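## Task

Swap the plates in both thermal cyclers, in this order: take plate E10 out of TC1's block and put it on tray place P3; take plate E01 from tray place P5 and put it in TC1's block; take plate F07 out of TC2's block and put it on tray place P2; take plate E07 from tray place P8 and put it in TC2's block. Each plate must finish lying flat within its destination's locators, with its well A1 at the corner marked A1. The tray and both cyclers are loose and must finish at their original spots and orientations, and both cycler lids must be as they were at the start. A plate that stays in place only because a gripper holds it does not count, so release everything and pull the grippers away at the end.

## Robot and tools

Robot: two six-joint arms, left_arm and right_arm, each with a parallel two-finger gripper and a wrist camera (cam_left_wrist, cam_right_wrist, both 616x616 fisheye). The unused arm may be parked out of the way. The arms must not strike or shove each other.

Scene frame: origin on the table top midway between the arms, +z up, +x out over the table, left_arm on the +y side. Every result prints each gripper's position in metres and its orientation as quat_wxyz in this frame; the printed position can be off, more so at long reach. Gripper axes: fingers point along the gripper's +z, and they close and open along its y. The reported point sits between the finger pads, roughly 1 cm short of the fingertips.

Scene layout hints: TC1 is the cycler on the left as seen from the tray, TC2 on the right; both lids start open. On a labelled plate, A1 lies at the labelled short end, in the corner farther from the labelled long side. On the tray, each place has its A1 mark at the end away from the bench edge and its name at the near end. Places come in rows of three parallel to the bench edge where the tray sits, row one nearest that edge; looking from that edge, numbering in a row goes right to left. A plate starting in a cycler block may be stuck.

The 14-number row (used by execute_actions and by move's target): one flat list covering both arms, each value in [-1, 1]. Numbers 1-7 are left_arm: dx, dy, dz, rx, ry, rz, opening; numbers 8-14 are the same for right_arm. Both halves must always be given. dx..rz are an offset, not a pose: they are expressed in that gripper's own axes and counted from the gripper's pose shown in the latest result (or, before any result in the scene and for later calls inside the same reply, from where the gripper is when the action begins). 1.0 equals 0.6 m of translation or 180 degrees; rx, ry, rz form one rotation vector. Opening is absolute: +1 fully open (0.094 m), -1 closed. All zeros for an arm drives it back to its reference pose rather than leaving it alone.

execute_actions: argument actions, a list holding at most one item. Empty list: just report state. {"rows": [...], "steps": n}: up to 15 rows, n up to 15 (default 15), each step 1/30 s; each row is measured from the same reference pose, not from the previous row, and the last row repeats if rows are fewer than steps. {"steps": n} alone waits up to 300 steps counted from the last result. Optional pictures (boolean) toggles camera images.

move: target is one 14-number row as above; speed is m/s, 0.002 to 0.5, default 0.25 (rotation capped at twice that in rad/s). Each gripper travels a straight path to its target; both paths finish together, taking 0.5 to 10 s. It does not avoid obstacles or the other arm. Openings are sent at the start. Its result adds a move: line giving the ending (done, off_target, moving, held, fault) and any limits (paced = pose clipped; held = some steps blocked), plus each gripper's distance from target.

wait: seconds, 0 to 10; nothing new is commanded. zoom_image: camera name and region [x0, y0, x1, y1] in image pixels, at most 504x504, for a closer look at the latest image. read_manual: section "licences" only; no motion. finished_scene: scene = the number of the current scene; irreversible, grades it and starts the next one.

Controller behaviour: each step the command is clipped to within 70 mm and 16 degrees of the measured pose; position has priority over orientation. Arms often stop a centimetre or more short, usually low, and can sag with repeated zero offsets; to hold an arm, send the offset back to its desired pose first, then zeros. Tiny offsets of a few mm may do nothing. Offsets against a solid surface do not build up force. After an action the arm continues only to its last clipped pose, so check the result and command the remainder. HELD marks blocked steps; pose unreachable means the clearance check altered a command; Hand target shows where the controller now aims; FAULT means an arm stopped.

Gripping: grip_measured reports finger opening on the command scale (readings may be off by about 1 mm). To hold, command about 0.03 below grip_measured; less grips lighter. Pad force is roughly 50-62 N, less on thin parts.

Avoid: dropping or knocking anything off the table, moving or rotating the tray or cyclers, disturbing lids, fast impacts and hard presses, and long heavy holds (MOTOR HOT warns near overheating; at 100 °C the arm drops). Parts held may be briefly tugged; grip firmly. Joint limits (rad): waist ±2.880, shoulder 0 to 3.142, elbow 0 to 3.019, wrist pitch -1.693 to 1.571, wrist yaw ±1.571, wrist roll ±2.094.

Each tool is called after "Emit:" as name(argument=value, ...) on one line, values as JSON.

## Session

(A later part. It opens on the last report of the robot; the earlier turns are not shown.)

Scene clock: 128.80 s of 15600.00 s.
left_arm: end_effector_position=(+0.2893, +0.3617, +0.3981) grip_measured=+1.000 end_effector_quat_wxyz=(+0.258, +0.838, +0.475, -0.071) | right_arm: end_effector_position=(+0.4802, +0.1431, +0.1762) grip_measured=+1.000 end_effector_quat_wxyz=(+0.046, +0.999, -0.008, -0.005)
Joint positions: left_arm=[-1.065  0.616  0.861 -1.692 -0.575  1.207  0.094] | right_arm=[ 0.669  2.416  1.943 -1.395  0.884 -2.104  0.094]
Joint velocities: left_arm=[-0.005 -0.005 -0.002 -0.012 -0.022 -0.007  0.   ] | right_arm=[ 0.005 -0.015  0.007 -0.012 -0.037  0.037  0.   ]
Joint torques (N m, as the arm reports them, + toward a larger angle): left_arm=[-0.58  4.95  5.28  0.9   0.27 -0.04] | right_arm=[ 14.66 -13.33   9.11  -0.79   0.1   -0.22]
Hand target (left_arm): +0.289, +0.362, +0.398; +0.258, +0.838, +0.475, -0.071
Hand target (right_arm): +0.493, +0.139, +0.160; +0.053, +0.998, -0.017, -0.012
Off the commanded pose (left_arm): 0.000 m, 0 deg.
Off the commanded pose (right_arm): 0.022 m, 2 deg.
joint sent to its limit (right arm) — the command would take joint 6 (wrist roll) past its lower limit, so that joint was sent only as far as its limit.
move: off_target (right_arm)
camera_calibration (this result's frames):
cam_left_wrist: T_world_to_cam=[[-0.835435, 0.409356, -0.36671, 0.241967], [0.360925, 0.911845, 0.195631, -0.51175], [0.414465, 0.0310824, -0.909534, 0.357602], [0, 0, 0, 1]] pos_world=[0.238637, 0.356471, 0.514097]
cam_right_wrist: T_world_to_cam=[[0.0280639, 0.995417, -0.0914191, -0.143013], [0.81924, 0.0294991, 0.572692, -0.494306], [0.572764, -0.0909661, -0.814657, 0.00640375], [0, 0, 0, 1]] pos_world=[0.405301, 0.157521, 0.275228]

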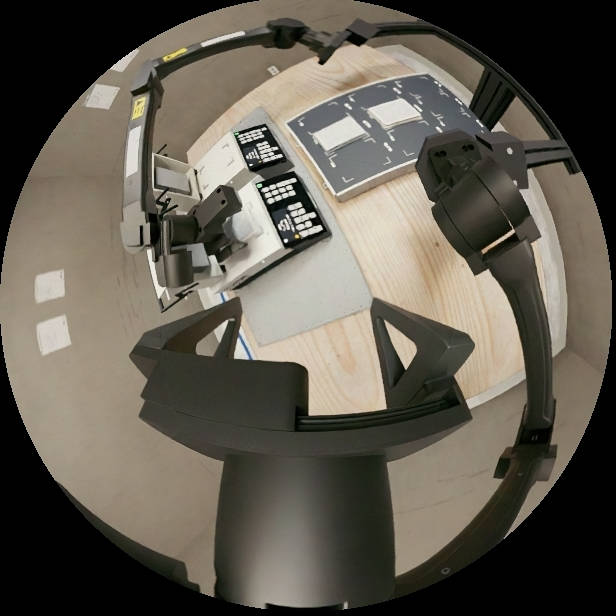

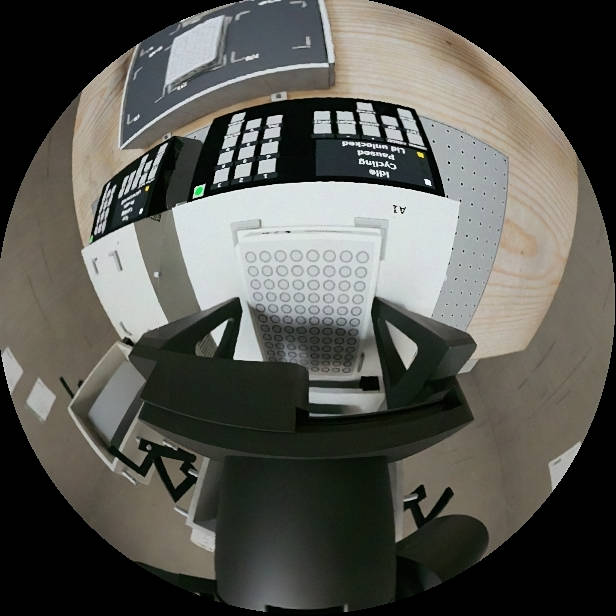

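Emit:
move(target=[0,0,0,0,0,0,1,0,0,0.04,0,0,0,1], speed=0.04)

Emit:
move(target=[0,0,0,0,0,0,1,0,0,0,0,0,0,0.62])

Emit:
move(target=[0,0,0,0,0,0,1,0.17,0,0,0,0,0,0.62], speed=0.05)

Scene clock: 130.30 s of 15600.00 s.
left_arm: end_effector_position=(+0.2893, +0.3617, +0.3981) grip_measured=+1.000 end_effector_quat_wxyz=(+0.258, +0.838, +0.475, -0.071) | right_arm: end_effector_position=(+0.4830, +0.1468, +0.1752) grip_measured=+1.000 end_effector_quat_wxyz=(+0.041, +0.999, -0.017, +0.003)
Joint positions: left_arm=[-1.065  0.616  0.861 -1.692 -0.575  1.207  0.094] | right_arm=[ 0.669  2.417  1.943 -1.369  0.891 -2.104  0.094]
Joint velocities: left_arm=[ 0.005 -0.005 -0.007  0.002 -0.007 -0.051  0.   ] | right_arm=[-0.005 -0.015  0.012 -0.002 -0.066 -0.022  0.   ]
Joint torques (N m, as the arm reports them, + toward a larger angle): left_arm=[-0.1   4.71  5.3   0.95  0.27 -0.02] | right_arm=[ 14.75 -14.45   4.79   0.56   0.11  -0.22]
Hand target (left_arm): +0.289, +0.362, +0.398; +0.258, +0.838, +0.475, -0.071
Hand target (right_arm): +0.479, +0.141, +0.153; +0.054, +0.998, -0.014, -0.008
Off the commanded pose (left_arm): 0.000 m, 0 deg.
Off the commanded pose (right_arm): 0.024 m, 1 deg.
joint sent to its limit (right arm) — the command would take joint 6 (wrist roll) past its lower limit, so that joint was sent only as far as its limit.
move: off_target (right_arm)
camera_calibration (this result's frames):
cam_left_wrist: T_world_to_cam=[[-0.835435, 0.409356, -0.36671, 0.241967], [0.360925, 0.911845, 0.195631, -0.51175], [0.414465, 0.0310824, -0.909534, 0.357602], [0, 0, 0, 1]] pos_world=[0.238637, 0.356471, 0.514097]
cam_right_wrist: T_world_to_cam=[[0.0467062, 0.995562, -0.0816945, -0.157596], [0.810648, 0.0100101, 0.585449, -0.491433], [0.583669, -0.0935695, -0.806583, -0.0019662], [0, 0, 0, 1]] pos_world=[0.406887, 0.161632, 0.273248]

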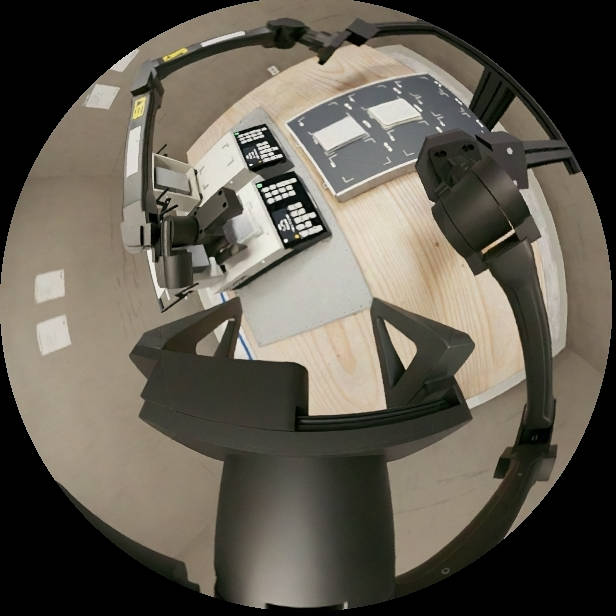

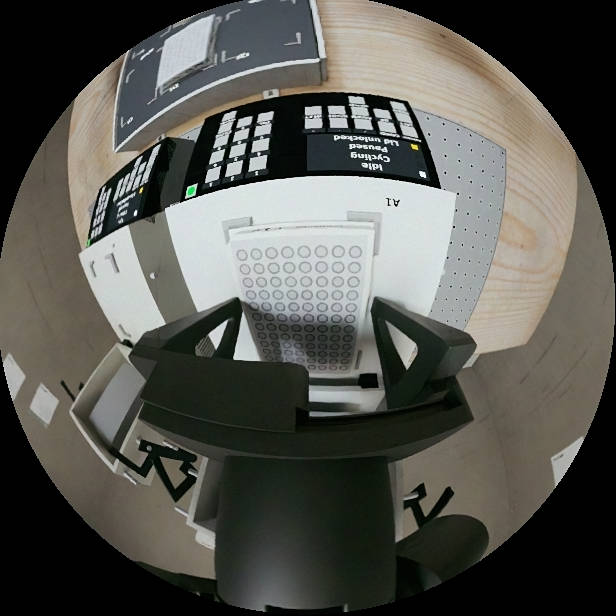

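Scene clock: 130.80 s of 15600.00 s.
left_arm: end_effector_position=(+0.2893, +0.3617, +0.3981) grip_measured=+1.000 end_effector_quat_wxyz=(+0.258, +0.838, +0.475, -0.071) | right_arm: end_effector_position=(+0.4828, +0.1455, +0.1754) grip_measured=+0.760 end_effector_quat_wxyz=(+0.043, +0.999, -0.016, +0.003)
Joint positions: left_arm=[-1.065  0.616  0.861 -1.692 -0.575  1.207  0.094] | right_arm=[ 0.669  2.416  1.942 -1.374  0.893 -2.102  0.083]
Joint velocities: left_arm=[ 0.005  0.005  0.017 -0.007  0.037 -0.007  0.   ] | right_arm=[ 0.005 -0.015 -0.007 -0.012 -0.007 -0.037  0.001]
Joint torques (N m, as the arm reports them, + toward a larger angle): left_arm=[-0.3   4.58  5.23  0.96  0.3   0.01] | right_arm=[ 16.65 -15.13   6.04   0.16  -0.06  -0.16]
Hand target (left_arm): +0.289, +0.362, +0.398; +0.258, +0.838, +0.475, -0.071
Hand target (right_arm): +0.483, +0.147, +0.175; +0.041, +0.999, -0.017, +0.003
Off the commanded pose (left_arm): 0.000 m, 0 deg.
Off the commanded pose (right_arm): 0.001 m, 0 deg.
move: done
camera_calibration (this result's frames):
cam_left_wrist: T_world_to_cam=[[-0.835435, 0.409356, -0.36671, 0.241967], [0.360925, 0.911845, 0.195631, -0.51175], [0.414465, 0.0310824, -0.909534, 0.357602], [0, 0, 0, 1]] pos_world=[0.238637, 0.356471, 0.514097]
cam_right_wrist: T_world_to_cam=[[0.0443903, 0.995345, -0.0855387, -0.154428], [0.810579, 0.0141635, 0.585458, -0.491925], [0.583945, -0.0953245, -0.806177, -0.00173174], [0, 0, 0, 1]] pos_world=[0.40661, 0.160511, 0.273396]

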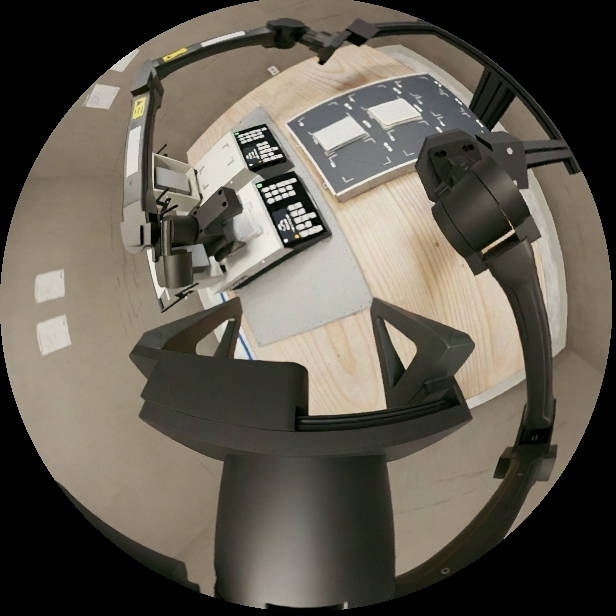

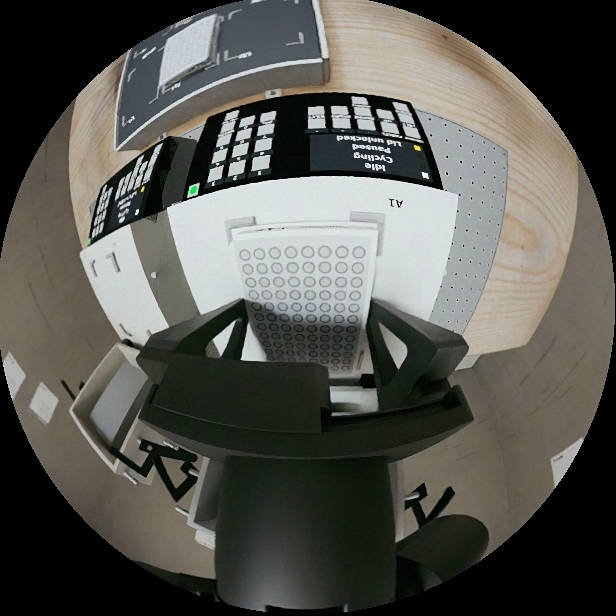

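Scene clock: 133.07 s of 15600.00 s.
left_arm: end_effector_position=(+0.2893, +0.3617, +0.3981) grip_measured=+1.000 end_effector_quat_wxyz=(+0.258, +0.838, +0.475, -0.071) | right_arm: end_effector_position=(+0.4920, +0.1370, +0.1838) grip_measured=+0.760 end_effector_quat_wxyz=(+0.089, +0.994, +0.052, -0.030)
Joint positions: left_arm=[-1.065  0.616  0.861 -1.692 -0.575  1.207  0.094] | right_arm=[ 0.666  2.501  2.12  -1.637  0.892 -2.111  0.083]
Joint velocities: left_arm=[-0.005  0.005 -0.012  0.012 -0.037 -0.066  0.   ] | right_arm=[-0.015 -0.015  0.012 -0.012 -0.037  0.11  -0.   ]
Joint torques (N m, as the arm reports them, + toward a larger angle): left_arm=[-0.62  4.81  5.3   0.96  0.26  0.  ] | right_arm=[ 13.14 -14.99  16.79   2.18   1.11  -0.15]
Hand target (left_arm): +0.289, +0.362, +0.398; +0.258, +0.838, +0.475, -0.071
Hand target (right_arm): +0.559, +0.129, +0.181; +0.063, +0.997, -0.032, +0.000
Off the commanded pose (left_arm): 0.000 m, 0 deg.
Off the commanded pose (right_arm): 0.093 m, 10 deg; position clipped at the last step of the last action.
joint sent to its limit (right arm) — the command would take joint 6 (wrist roll) past its lower limit, so that joint was sent only as far as its limit.
move: off_target (right_arm); limits=paced
camera_calibration (this result's frames):
cam_left_wrist: T_world_to_cam=[[-0.835435, 0.409356, -0.36671, 0.241967], [0.360925, 0.911845, 0.195631, -0.51175], [0.414465, 0.0310824, -0.909534, 0.357602], [0, 0, 0, 1]] pos_world=[0.238637, 0.356471, 0.514097]
cam_right_wrist: T_world_to_cam=[[-0.0962025, 0.980098, -0.173646, -0.0582647], [0.838167, 0.173862, 0.51696, -0.527045], [0.536862, -0.0958113, -0.838212, 0.0279743], [0, 0, 0, 1]] pos_world=[0.421128, 0.151418, 0.285792]

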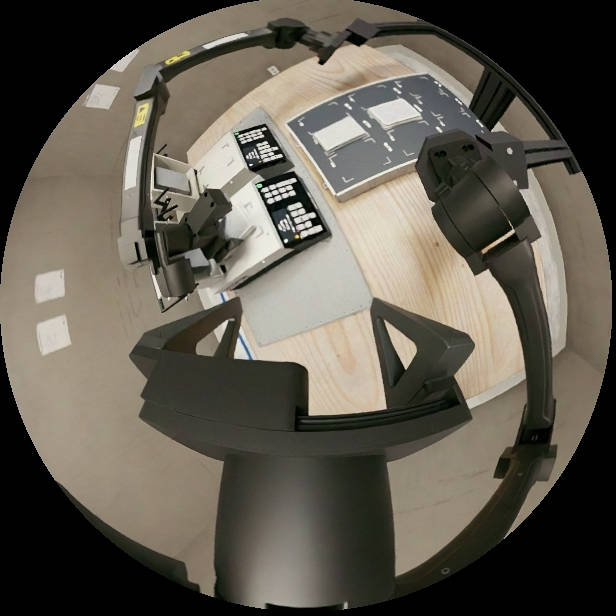

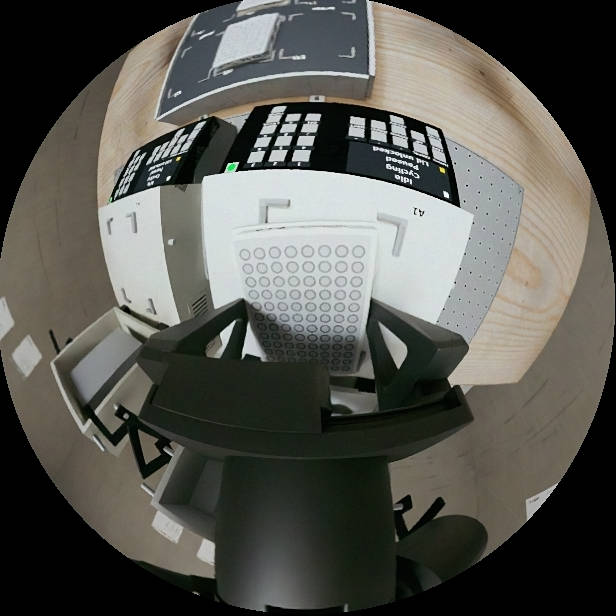

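Emit:
move(target=[0,0,0,0,0,0,1,-0.03,0,-0.17,0.05,0,0.03,0.62], speed=0.1)

Emit:
move(target=[0,0,0,0,0,0,1,-0.7,0.1,0,0,0,0.99,0.62], speed=0.3)

Scene clock: 135.90 s of 15600.00 s.
left_arm: end_effector_position=(+0.2893, +0.3617, +0.3981) grip_measured=+1.000 end_effector_quat_wxyz=(+0.258, +0.838, +0.475, -0.071) | right_arm: end_effector_position=(+0.4784, +0.1520, +0.2671) grip_measured=+0.760 end_effector_quat_wxyz=(+0.021, +0.999, +0.006, -0.036)
Joint positions: left_arm=[-1.065  0.616  0.861 -1.692 -0.575  1.207  0.094] | right_arm=[ 0.761  2.414  2.117 -1.643  0.777 -2.022  0.083]
Joint velocities: left_arm=[ 0.005 -0.005  0.007 -0.002  0.022  0.007  0.   ] | right_arm=[-0.005 -0.024  0.002 -0.002 -0.007 -0.081  0.001]
Joint torques (N m, as the arm reports them, + toward a larger angle): left_arm=[-0.48  4.98  5.33  0.95  0.28 -0.04] | right_arm=[ 18.42 -15.23   7.29  -0.53  -0.14  -0.1 ]
Hand target (left_arm): +0.289, +0.362, +0.398; +0.258, +0.838, +0.475, -0.071
Hand target (right_arm): +0.479, +0.154, +0.285; +0.012, +1.000, +0.003, -0.028
Off the commanded pose (left_arm): 0.000 m, 0 deg.
Off the commanded pose (right_arm): 0.018 m, 1 deg.
move: off_target (right_arm)
camera_calibration (this result's frames):
cam_left_wrist: T_world_to_cam=[[-0.835435, 0.409356, -0.36671, 0.241967], [0.360925, 0.911845, 0.195631, -0.51175], [0.414465, 0.0310824, -0.909534, 0.357602], [0, 0, 0, 1]] pos_world=[0.238637, 0.356471, 0.514097]
cam_right_wrist: T_world_to_cam=[[-0.00142435, 0.999114, -0.0420522, -0.143189], [0.852898, 0.0231682, 0.521563, -0.546688], [0.522075, -0.0351234, -0.852176, 0.108124], [0, 0, 0, 1]] pos_world=[0.409616, 0.159525, 0.371252]

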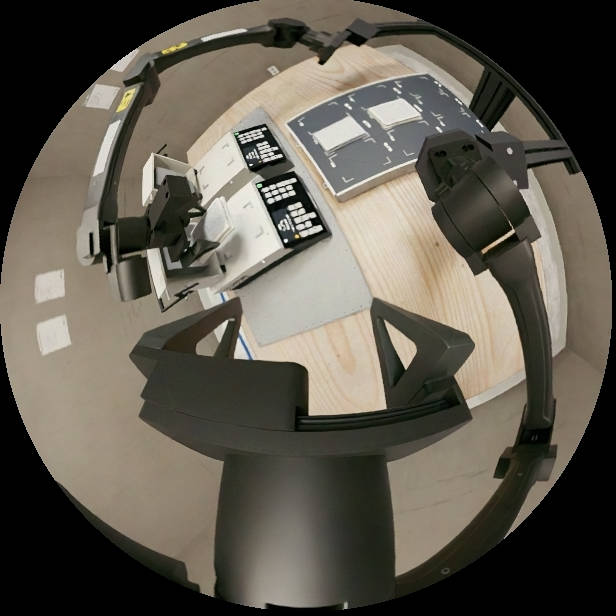

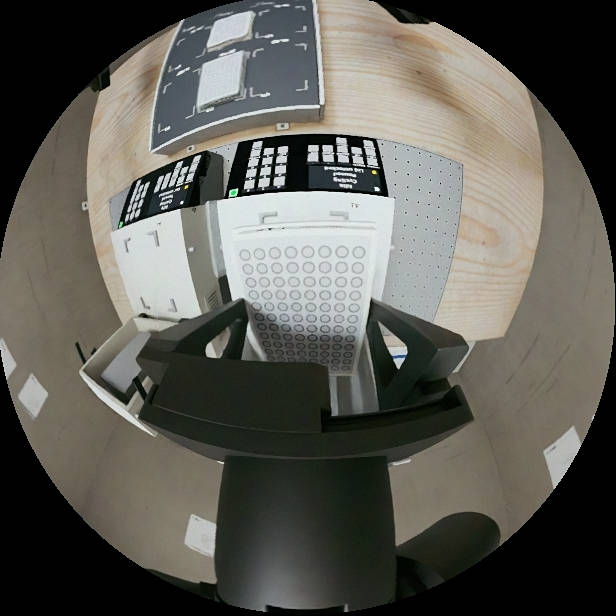

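Scene clock: 141.73 s of 15600.00 s.
left_arm: end_effector_position=(+0.2893, +0.3617, +0.3981) grip_measured=+1.000 end_effector_quat_wxyz=(+0.258, +0.838, +0.475, -0.071) | right_arm: end_effector_position=(+0.0686, +0.0974, +0.3046) grip_measured=+0.761 end_effector_quat_wxyz=(-0.040, -0.018, +0.999, -0.017)
Joint positions: left_arm=[-1.065  0.616  0.861 -1.692 -0.575  1.207  0.094] | right_arm=[ 1.333  2.236  1.232 -1.289  0.46   1.691  0.083]
Joint velocities: left_arm=[-0.005 -0.005 -0.002  0.012 -0.037 -0.022  0.   ] | right_arm=[-0.015  0.005  0.012 -0.012  0.007  0.051 -0.001]
Joint torques (N m, as the arm reports them, + toward a larger angle): left_arm=[-0.31  4.8   5.28  0.92  0.25 -0.03] | right_arm=[  9.54 -10.11   6.9    0.56  -0.01   0.02]
Hand target (left_arm): +0.289, +0.362, +0.398; +0.258, +0.838, +0.475, -0.071
Hand target (right_arm): +0.059, +0.095, +0.299; -0.035, -0.022, +0.999, -0.021
Off the commanded pose (left_arm): 0.000 m, 0 deg.
Off the commanded pose (right_arm): 0.014 m, 1 deg.
move: off_target (right_arm); limits=paced
camera_calibration (this result's frames):
cam_left_wrist: T_world_to_cam=[[-0.835435, 0.409356, -0.36671, 0.241967], [0.360925, 0.911845, 0.195631, -0.51175], [0.414465, 0.0310824, -0.909534, 0.357602], [0, 0, 0, 1]] pos_world=[0.238637, 0.356471, 0.514097]
cam_right_wrist: T_world_to_cam=[[0.0253282, -0.999094, 0.0342023, 0.0819456], [-0.765385, 0.00262801, 0.643567, -0.139561], [-0.643074, -0.0424783, -0.764625, 0.40602], [0, 0, 0, 1]] pos_world=[0.152207, 0.0994852, 0.397468]

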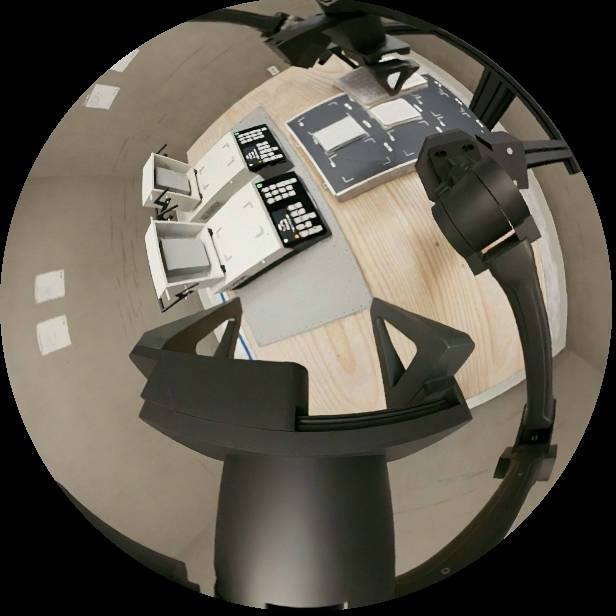

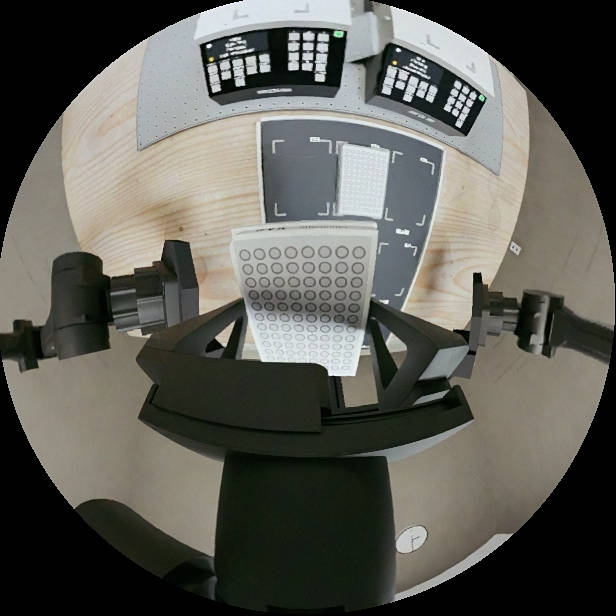

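Emit:
move(target=[0,0,0,0,0,0,1,0.38,0,0.22,0,-0.025,0,0.62], speed=0.2)

Scene clock: 144.57 s of 15600.00 s.
left_arm: end_effector_position=(+0.2893, +0.3617, +0.3981) grip_measured=+1.000 end_effector_quat_wxyz=(+0.258, +0.838, +0.475, -0.071) | right_arm: end_effector_position=(-0.1615, +0.0671, +0.1789) grip_measured=+0.761 end_effector_quat_wxyz=(+0.011, -0.030, +0.999, -0.039)
Joint positions: left_arm=[-1.065  0.616  0.861 -1.692 -0.575  1.207  0.094] | right_arm=[ 1.761  2.659  1.155 -0.975  0.23   2.009  0.083]
Joint velocities: left_arm=[ 0.005 -0.015  0.007  0.007  0.007  0.022  0.   ] | right_arm=[-0.005 -0.005 -0.012  0.002 -0.022 -0.037  0.   ]
Joint torques (N m, as the arm reports them, + toward a larger angle): left_arm=[-0.15  4.86  5.29  1.02  0.3  -0.01] | right_arm=[  3.79 -14.91  10.28   0.44   0.07  -0.05]
Hand target (left_arm): +0.289, +0.362, +0.398; +0.258, +0.838, +0.475, -0.071
Hand target (right_arm): -0.170, +0.088, +0.190; -0.000, -0.019, +1.000, -0.017
Off the commanded pose (left_arm): 0.000 m, 0 deg.
Off the commanded pose (right_arm): 0.023 m, 3 deg.
move: off_target (right_arm)
camera_calibration (this result's frames):
cam_left_wrist: T_world_to_cam=[[-0.835435, 0.409356, -0.36671, 0.241967], [0.360925, 0.911845, 0.195631, -0.51175], [0.414465, 0.0310824, -0.909534, 0.357602], [0, 0, 0, 1]] pos_world=[0.238637, 0.356471, 0.514097]
cam_right_wrist: T_world_to_cam=[[0.0461732, -0.995787, 0.0792286, 0.0569057], [-0.826551, 0.00645454, 0.562825, -0.23047], [-0.560965, -0.0914739, -0.82277, 0.187593], [0, 0, 0, 1]] pos_world=[-0.08789, 0.0753133, 0.279552]

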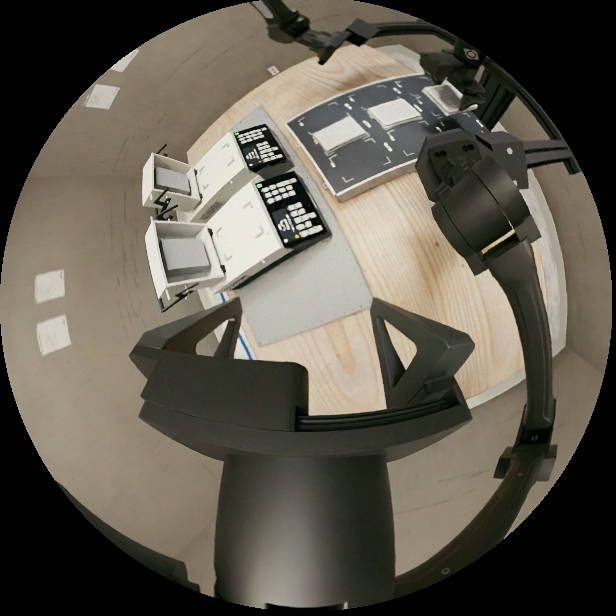

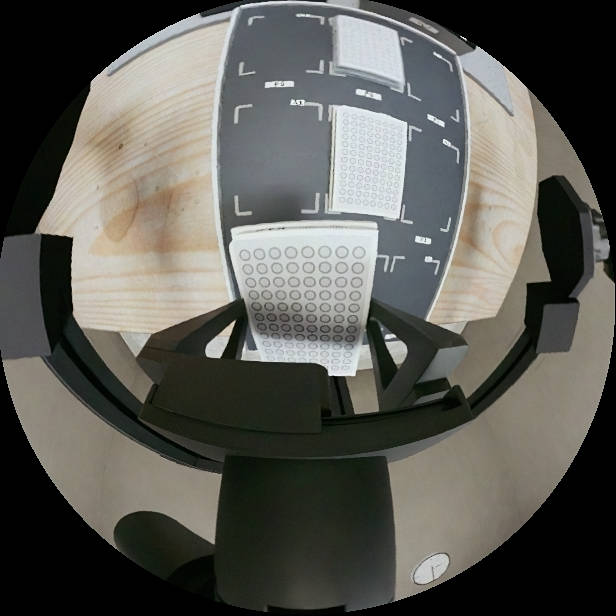

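Emit:
move(target=[0,0,0,0,0,0,1,0.1,0.05,0.1,-0.052,0,0.029,0.62], speed=0.1)

Scene clock: 147.43 s of 15600.00 s.
left_arm: end_effector_position=(+0.2893, +0.3617, +0.3981) grip_measured=+1.000 end_effector_quat_wxyz=(+0.258, +0.838, +0.475, -0.071) | right_arm: end_effector_position=(-0.2170, +0.0920, +0.1210) grip_measured=+0.761 end_effector_quat_wxyz=(-0.004, -0.015, +0.999, +0.042)
Joint positions: left_arm=[-1.065  0.616  0.861 -1.692 -0.575  1.207  0.094] | right_arm=[ 1.854  2.8    1.155 -0.688  0.211  2.069  0.083]
Joint velocities: left_arm=[-0.005 -0.005 -0.007 -0.002 -0.037  0.066  0.   ] | right_arm=[ 0.005 -0.015  0.022 -0.007 -0.051  0.037 -0.   ]
Joint torques (N m, as the arm reports them, + toward a larger angle): left_arm=[-0.3   5.01  5.33  0.99  0.27 -0.05] | right_arm=[  3.9  -15.58   6.7    0.97   0.06  -0.05]
Hand target (left_arm): +0.289, +0.362, +0.398; +0.258, +0.838, +0.475, -0.071
Hand target (right_arm): -0.221, +0.090, +0.115; -0.001, -0.016, +0.999, +0.043
Off the commanded pose (left_arm): 0.000 m, 0 deg.
Off the commanded pose (right_arm): 0.008 m, 4 deg.
joint sent to its limit (right arm) — the command would take joint 6 (wrist roll) past its upper limit, so that joint was sent only as far as its limit.
move: off_target (right_arm)
camera_calibration (this result's frames):
cam_left_wrist: T_world_to_cam=[[-0.835435, 0.409356, -0.36671, 0.241967], [0.360925, 0.911845, 0.195631, -0.51175], [0.414465, 0.0310824, -0.909534, 0.357602], [0, 0, 0, 1]] pos_world=[0.238637, 0.356471, 0.514097]
cam_right_wrist: T_world_to_cam=[[0.0169528, -0.996446, -0.0825081, 0.102156], [-0.808397, -0.062221, 0.58534, -0.236355], [-0.588393, 0.0567761, -0.806579, 0.0895116], [0, 0, 0, 1]] pos_world=[-0.140133, 0.0820047, 0.218975]

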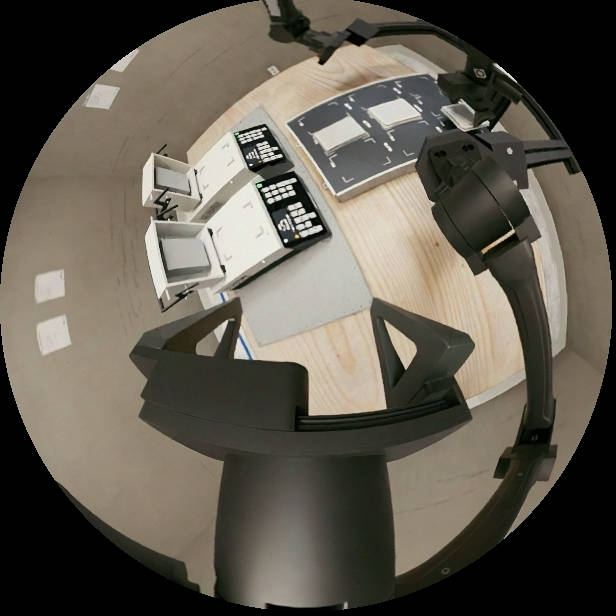

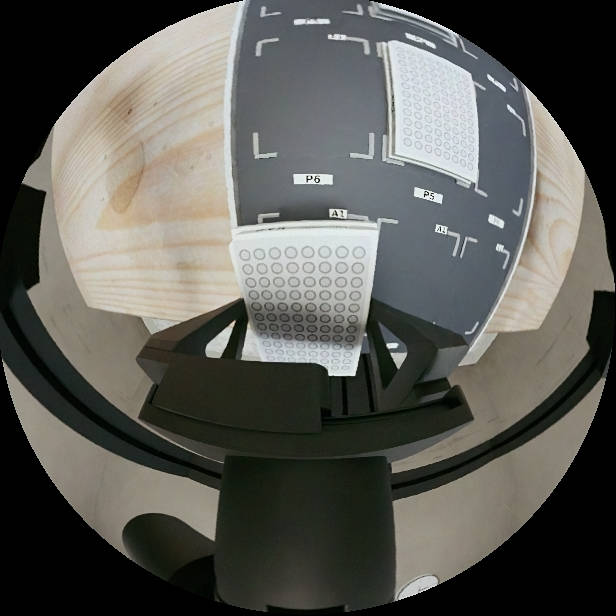

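Emit:
move(target=[0,0,0,0,0,0,1,0.014,-0.02,0.05,0,0,0,0.62], speed=0.04)

Scene clock: 149.60 s of 15600.00 s.
left_arm: end_effector_position=(+0.2893, +0.3617, +0.3981) grip_measured=+1.000 end_effector_quat_wxyz=(+0.258, +0.838, +0.475, -0.071) | right_arm: end_effector_position=(-0.2235, +0.0906, +0.0997) grip_measured=+0.761 end_effector_quat_wxyz=(-0.012, -0.015, +0.999, +0.045)
Joint positions: left_arm=[-1.065  0.616  0.861 -1.692 -0.575  1.207  0.094] | right_arm=[ 1.857  2.841  1.145 -0.623  0.198  2.069  0.083]
Joint velocities: left_arm=[-0.005 -0.015 -0.002  0.007 -0.066  0.037  0.   ] | right_arm=[-0.005  0.015 -0.007  0.007 -0.007 -0.095 -0.001]
Joint torques (N m, as the arm reports them, + toward a larger angle): left_arm=[-0.54  5.13  5.26  1.09  0.27 -0.01] | right_arm=[  3.82 -15.95   5.64   1.09   0.04  -0.06]
Hand target (left_arm): +0.289, +0.362, +0.398; +0.258, +0.838, +0.475, -0.071
Hand target (right_arm): -0.225, +0.083, +0.090; -0.005, -0.018, +0.999, +0.041
Off the commanded pose (left_arm): 0.000 m, 0 deg.
Off the commanded pose (right_arm): 0.013 m, 1 deg.
joint sent to its limit (right arm) — the command would take joint 6 (wrist roll) past its upper limit, so that joint was sent only as far as its limit.
move: off_target (right_arm)
camera_calibration (this result's frames):
cam_left_wrist: T_world_to_cam=[[-0.835435, 0.409356, -0.36671, 0.241967], [0.360925, 0.911845, 0.195631, -0.51175], [0.414465, 0.0310824, -0.909534, 0.357602], [0, 0, 0, 1]] pos_world=[0.238637, 0.356471, 0.514097]
cam_right_wrist: T_world_to_cam=[[0.0157725, -0.99591, -0.0889588, 0.0993609], [-0.798928, -0.0660498, 0.597789, -0.228011], [-0.60122, 0.061643, -0.796702, 0.0643353], [0, 0, 0, 1]] pos_world=[-0.145052, 0.0799287, 0.196398]

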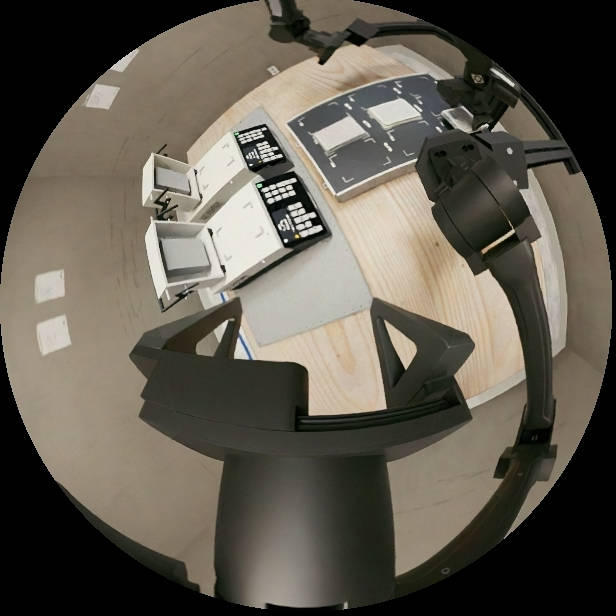

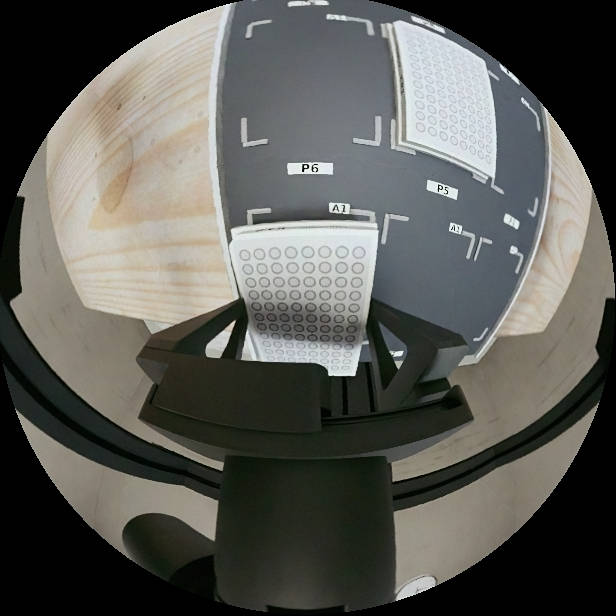

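Emit:
move(target=[0,0,0,0,0,0,1,0,-0.02,0.045,0,0,0,0.62], speed=0.03)

Scene clock: 151.50 s of 15600.00 s.
left_arm: end_effector_position=(+0.2893, +0.3617, +0.3981) grip_measured=+1.000 end_effector_quat_wxyz=(+0.258, +0.838, +0.475, -0.071) | right_arm: end_effector_position=(-0.2255, +0.0882, +0.0828) grip_measured=+0.761 end_effector_quat_wxyz=(-0.016, -0.013, +0.998, +0.052)
Joint positions: left_arm=[-1.065  0.616  0.861 -1.692 -0.575  1.207  0.094] | right_arm=[ 1.857  2.869  1.127 -0.561  0.198  2.069  0.083]
Joint velocities: left_arm=[-0.005 -0.015  0.002  0.012 -0.051  0.007  0.   ] | right_arm=[-0.015 -0.015  0.012 -0.007  0.066  0.022 -0.   ]
Joint torques (N m, as the arm reports them, + toward a larger angle): left_arm=[-0.15  4.62  5.36  0.91  0.29 -0.02] | right_arm=[  2.43 -15.56   5.26   1.15   0.11  -0.13]
Hand target (left_arm): +0.289, +0.362, +0.398; +0.258, +0.838, +0.475, -0.071
Hand target (right_arm): -0.224, +0.081, +0.072; -0.012, -0.015, +0.999, +0.045
Off the commanded pose (left_arm): 0.000 m, 0 deg.
Off the commanded pose (right_arm): 0.013 m, 1 deg.
move: off_target (right_arm)
camera_calibration (this result's frames):
cam_left_wrist: T_world_to_cam=[[-0.835435, 0.409356, -0.36671, 0.241967], [0.360925, 0.911845, 0.195631, -0.51175], [0.414465, 0.0310824, -0.909534, 0.357602], [0, 0, 0, 1]] pos_world=[0.238637, 0.356471, 0.514097]
cam_right_wrist: T_world_to_cam=[[0.0122242, -0.994658, -0.102503, 0.0957142], [-0.794206, -0.0719406, 0.603375, -0.218587], [-0.607526, 0.0740328, -0.790843, 0.0468548], [0, 0, 0, 1]] pos_world=[-0.146308, 0.0760088, 0.178756]

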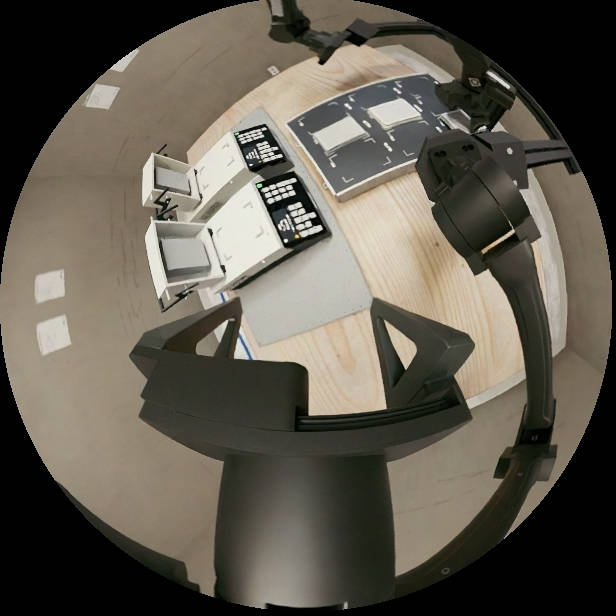

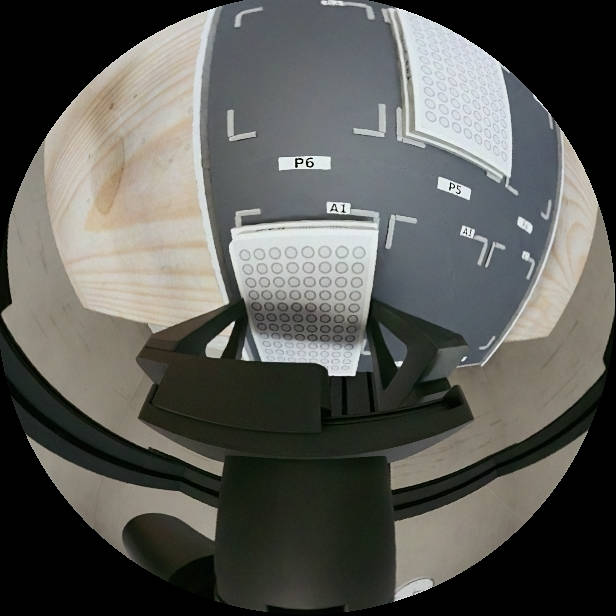

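Emit:
move(target=[0,0,0,0,0,0,1,0,-0.005,0.045,0,0,0,0.62], speed=0.03)

Emit:
move(target=[0,0,0,0,0,0,1,0,0,0,0,0,0,1])

Emit:
move(target=[0,0,0,0,0,0,1,0,0,-0.2,0,0,0,1], speed=0.1)

Scene clock: 153.83 s of 15600.00 s.
left_arm: end_effector_position=(+0.2893, +0.3617, +0.3981) grip_measured=+1.000 end_effector_quat_wxyz=(+0.258, +0.838, +0.475, -0.071) | right_arm: end_effector_position=(-0.2287, +0.0922, +0.0721) grip_measured=+0.761 end_effector_quat_wxyz=(-0.018, -0.012, +0.998, +0.062)
Joint positions: left_arm=[-1.065  0.616  0.861 -1.692 -0.575  1.207  0.094] | right_arm=[ 1.857  2.894  1.127 -0.515  0.206  2.068  0.083]
Joint velocities: left_arm=[ 0.024 -0.005  0.007 -0.027 -0.139 -0.022  0.   ] | right_arm=[-0.005 -0.015  0.002 -0.007  0.022 -0.022 -0.   ]
Joint torques (N m, as the arm reports them, + toward a larger angle): left_arm=[-0.25  4.72  5.38  0.99  0.26 -0.05] | right_arm=[  0.81 -14.45   5.88   1.18   0.17  -0.24]
Hand target (left_arm): +0.289, +0.362, +0.398; +0.258, +0.838, +0.475, -0.071
Hand target (right_arm): -0.226, +0.087, +0.056; -0.016, -0.013, +0.998, +0.052
Off the commanded pose (left_arm): 0.000 m, 0 deg.
Off the commanded pose (right_arm): 0.017 m, 1 deg.
move: off_target (right_arm)
camera_calibration (this result's frames):
cam_left_wrist: T_world_to_cam=[[-0.835435, 0.409356, -0.36671, 0.241967], [0.360925, 0.911845, 0.195631, -0.51175], [0.414465, 0.0310824, -0.909534, 0.357602], [0, 0, 0, 1]] pos_world=[0.238637, 0.356471, 0.514097]
cam_right_wrist: T_world_to_cam=[[0.00841397, -0.992281, -0.123725, 0.0991076], [-0.791834, -0.0821728, 0.605183, -0.213007], [-0.610679, 0.0928773, -0.786413, 0.0333282], [0, 0, 0, 1]] pos_world=[-0.149148, 0.0777437, 0.16738]

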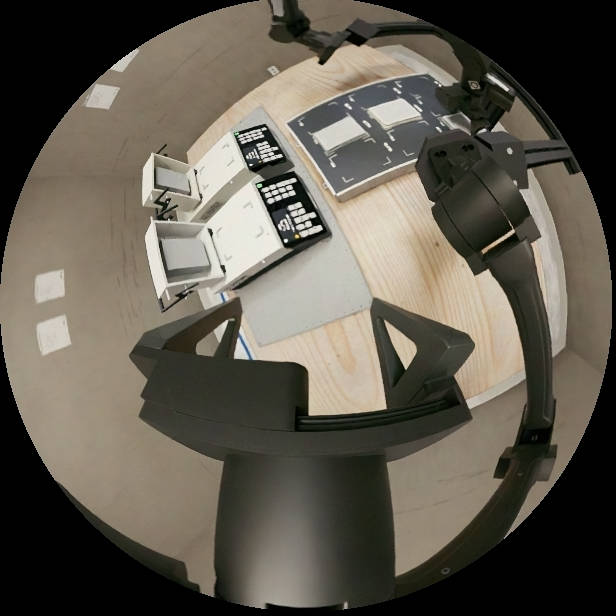

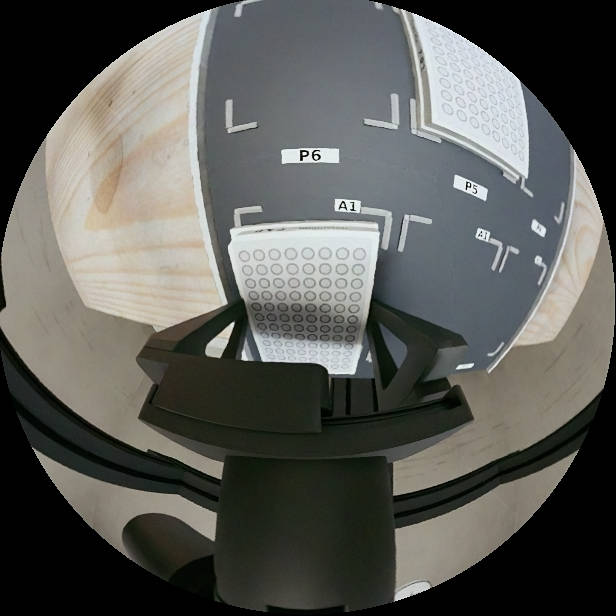

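Scene clock: 154.33 s of 15600.00 s.
left_arm: end_effector_position=(+0.2893, +0.3617, +0.3981) grip_measured=+1.000 end_effector_quat_wxyz=(+0.258, +0.838, +0.475, -0.071) | right_arm: end_effector_position=(-0.2287, +0.0922, +0.0721) grip_measured=+1.000 end_effector_quat_wxyz=(-0.018, -0.012, +0.998, +0.062)
Joint positions: left_arm=[-1.065  0.616  0.861 -1.692 -0.575  1.207  0.094] | right_arm=[ 1.857  2.894  1.127 -0.515  0.206  2.068  0.094]
Joint velocities: left_arm=[-0.005 -0.005 -0.012 -0.002 -0.051  0.066  0.   ] | right_arm=[ 0.005 -0.005  0.012 -0.017 -0.007 -0.007  0.   ]
Joint torques (N m, as the arm reports them, + toward a larger angle): left_arm=[-0.18  4.68  5.2   0.97  0.27 -0.03] | right_arm=[  2.31 -16.58   5.88   0.46   0.14  -0.14]
Hand target (left_arm): +0.289, +0.362, +0.398; +0.258, +0.838, +0.475, -0.071
Hand target (right_arm): -0.229, +0.092, +0.072; -0.018, -0.012, +0.998, +0.062
Off the commanded pose (left_arm): 0.000 m, 0 deg.
Off the commanded pose (right_arm): 0.000 m, 0 deg.
move: done
camera_calibration (this result's frames):
cam_left_wrist: T_world_to_cam=[[-0.835435, 0.409356, -0.36671, 0.241967], [0.360925, 0.911845, 0.195631, -0.51175], [0.414465, 0.0310824, -0.909534, 0.357602], [0, 0, 0, 1]] pos_world=[0.238637, 0.356471, 0.514097]
cam_right_wrist: T_world_to_cam=[[0.00841397, -0.992281, -0.123725, 0.0991076], [-0.791834, -0.0821728, 0.605183, -0.213007], [-0.610679, 0.0928773, -0.786413, 0.0333282], [0, 0, 0, 1]] pos_world=[-0.149148, 0.0777437, 0.16738]

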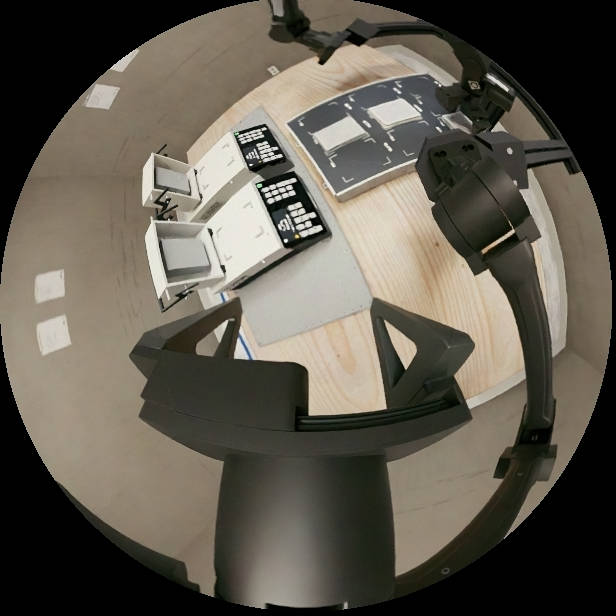

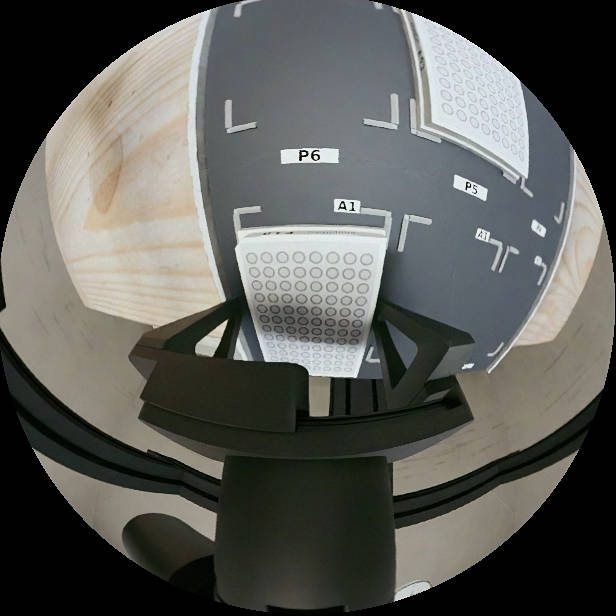

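Scene clock: 155.93 s of 15600.00 s.
left_arm: end_effector_position=(+0.2893, +0.3617, +0.3981) grip_measured=+1.000 end_effector_quat_wxyz=(+0.258, +0.838, +0.475, -0.071) | right_arm: end_effector_position=(-0.2221, +0.0822, +0.1904) grip_measured=+1.000 end_effector_quat_wxyz=(-0.029, -0.028, +0.997, +0.063)
Joint positions: left_arm=[-1.065  0.616  0.861 -1.692 -0.575  1.207  0.094] | right_arm=[ 1.903  2.64   1.127 -0.763  0.156  2.069  0.094]
Joint velocities: left_arm=[ 0.005 -0.005 -0.012 -0.007 -0.081  0.081  0.   ] | right_arm=[-0.005 -0.005 -0.012 -0.007 -0.007 -0.066  0.   ]
Joint torques (N m, as the arm reports them, + toward a larger angle): left_arm=[-0.22  4.86  5.31  0.95  0.26 -0.05] | right_arm=[  3.46 -15.57   7.35   0.     0.03  -0.06]
Hand target (left_arm): +0.289, +0.362, +0.398; +0.258, +0.838, +0.475, -0.071
Hand target (right_arm): -0.224, +0.078, +0.192; -0.024, -0.030, +0.997, +0.062
Off the commanded pose (left_arm): 0.000 m, 0 deg.
Off the commanded pose (right_arm): 0.005 m, 2 deg.
joint sent to its limit (right arm) — the command would take joint 6 (wrist roll) past its upper limit, so that joint was sent only as far as its limit.
move: done
camera_calibration (this result's frames):
cam_left_wrist: T_world_to_cam=[[-0.835435, 0.409356, -0.36671, 0.241967], [0.360925, 0.911845, 0.195631, -0.51175], [0.414465, 0.0310824, -0.909534, 0.357602], [0, 0, 0, 1]] pos_world=[0.238637, 0.356471, 0.514097]
cam_right_wrist: T_world_to_cam=[[0.0404059, -0.991104, -0.126806, 0.111357], [-0.776448, -0.111022, 0.620325, -0.277277], [-0.628885, 0.0733935, -0.774027, 0.126553], [0, 0, 0, 1]] pos_world=[-0.140204, 0.0702944, 0.284078]

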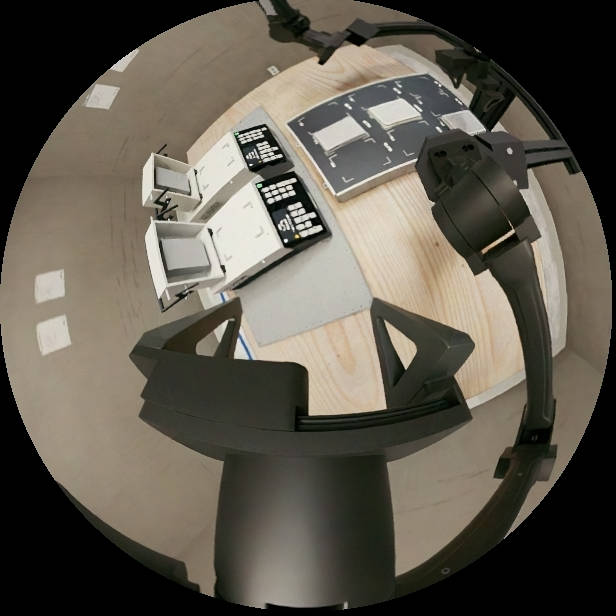

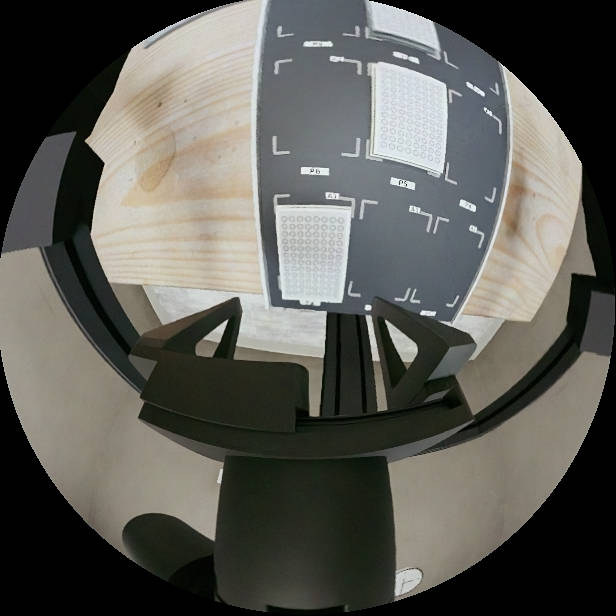

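Emit:
zoom_image(camera="cam_right_wrist", region=[240,170,440,330])

Region (240, 170, 440, 330) of cam_right_wrist's 616x616 image, scaled by 2.520, with more detail than that image has; it fills the top 403 rows of this view, and the rest is white.

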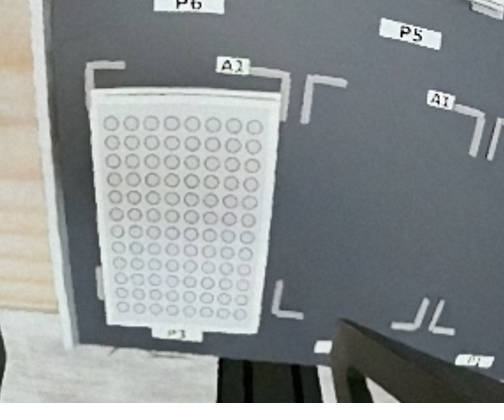

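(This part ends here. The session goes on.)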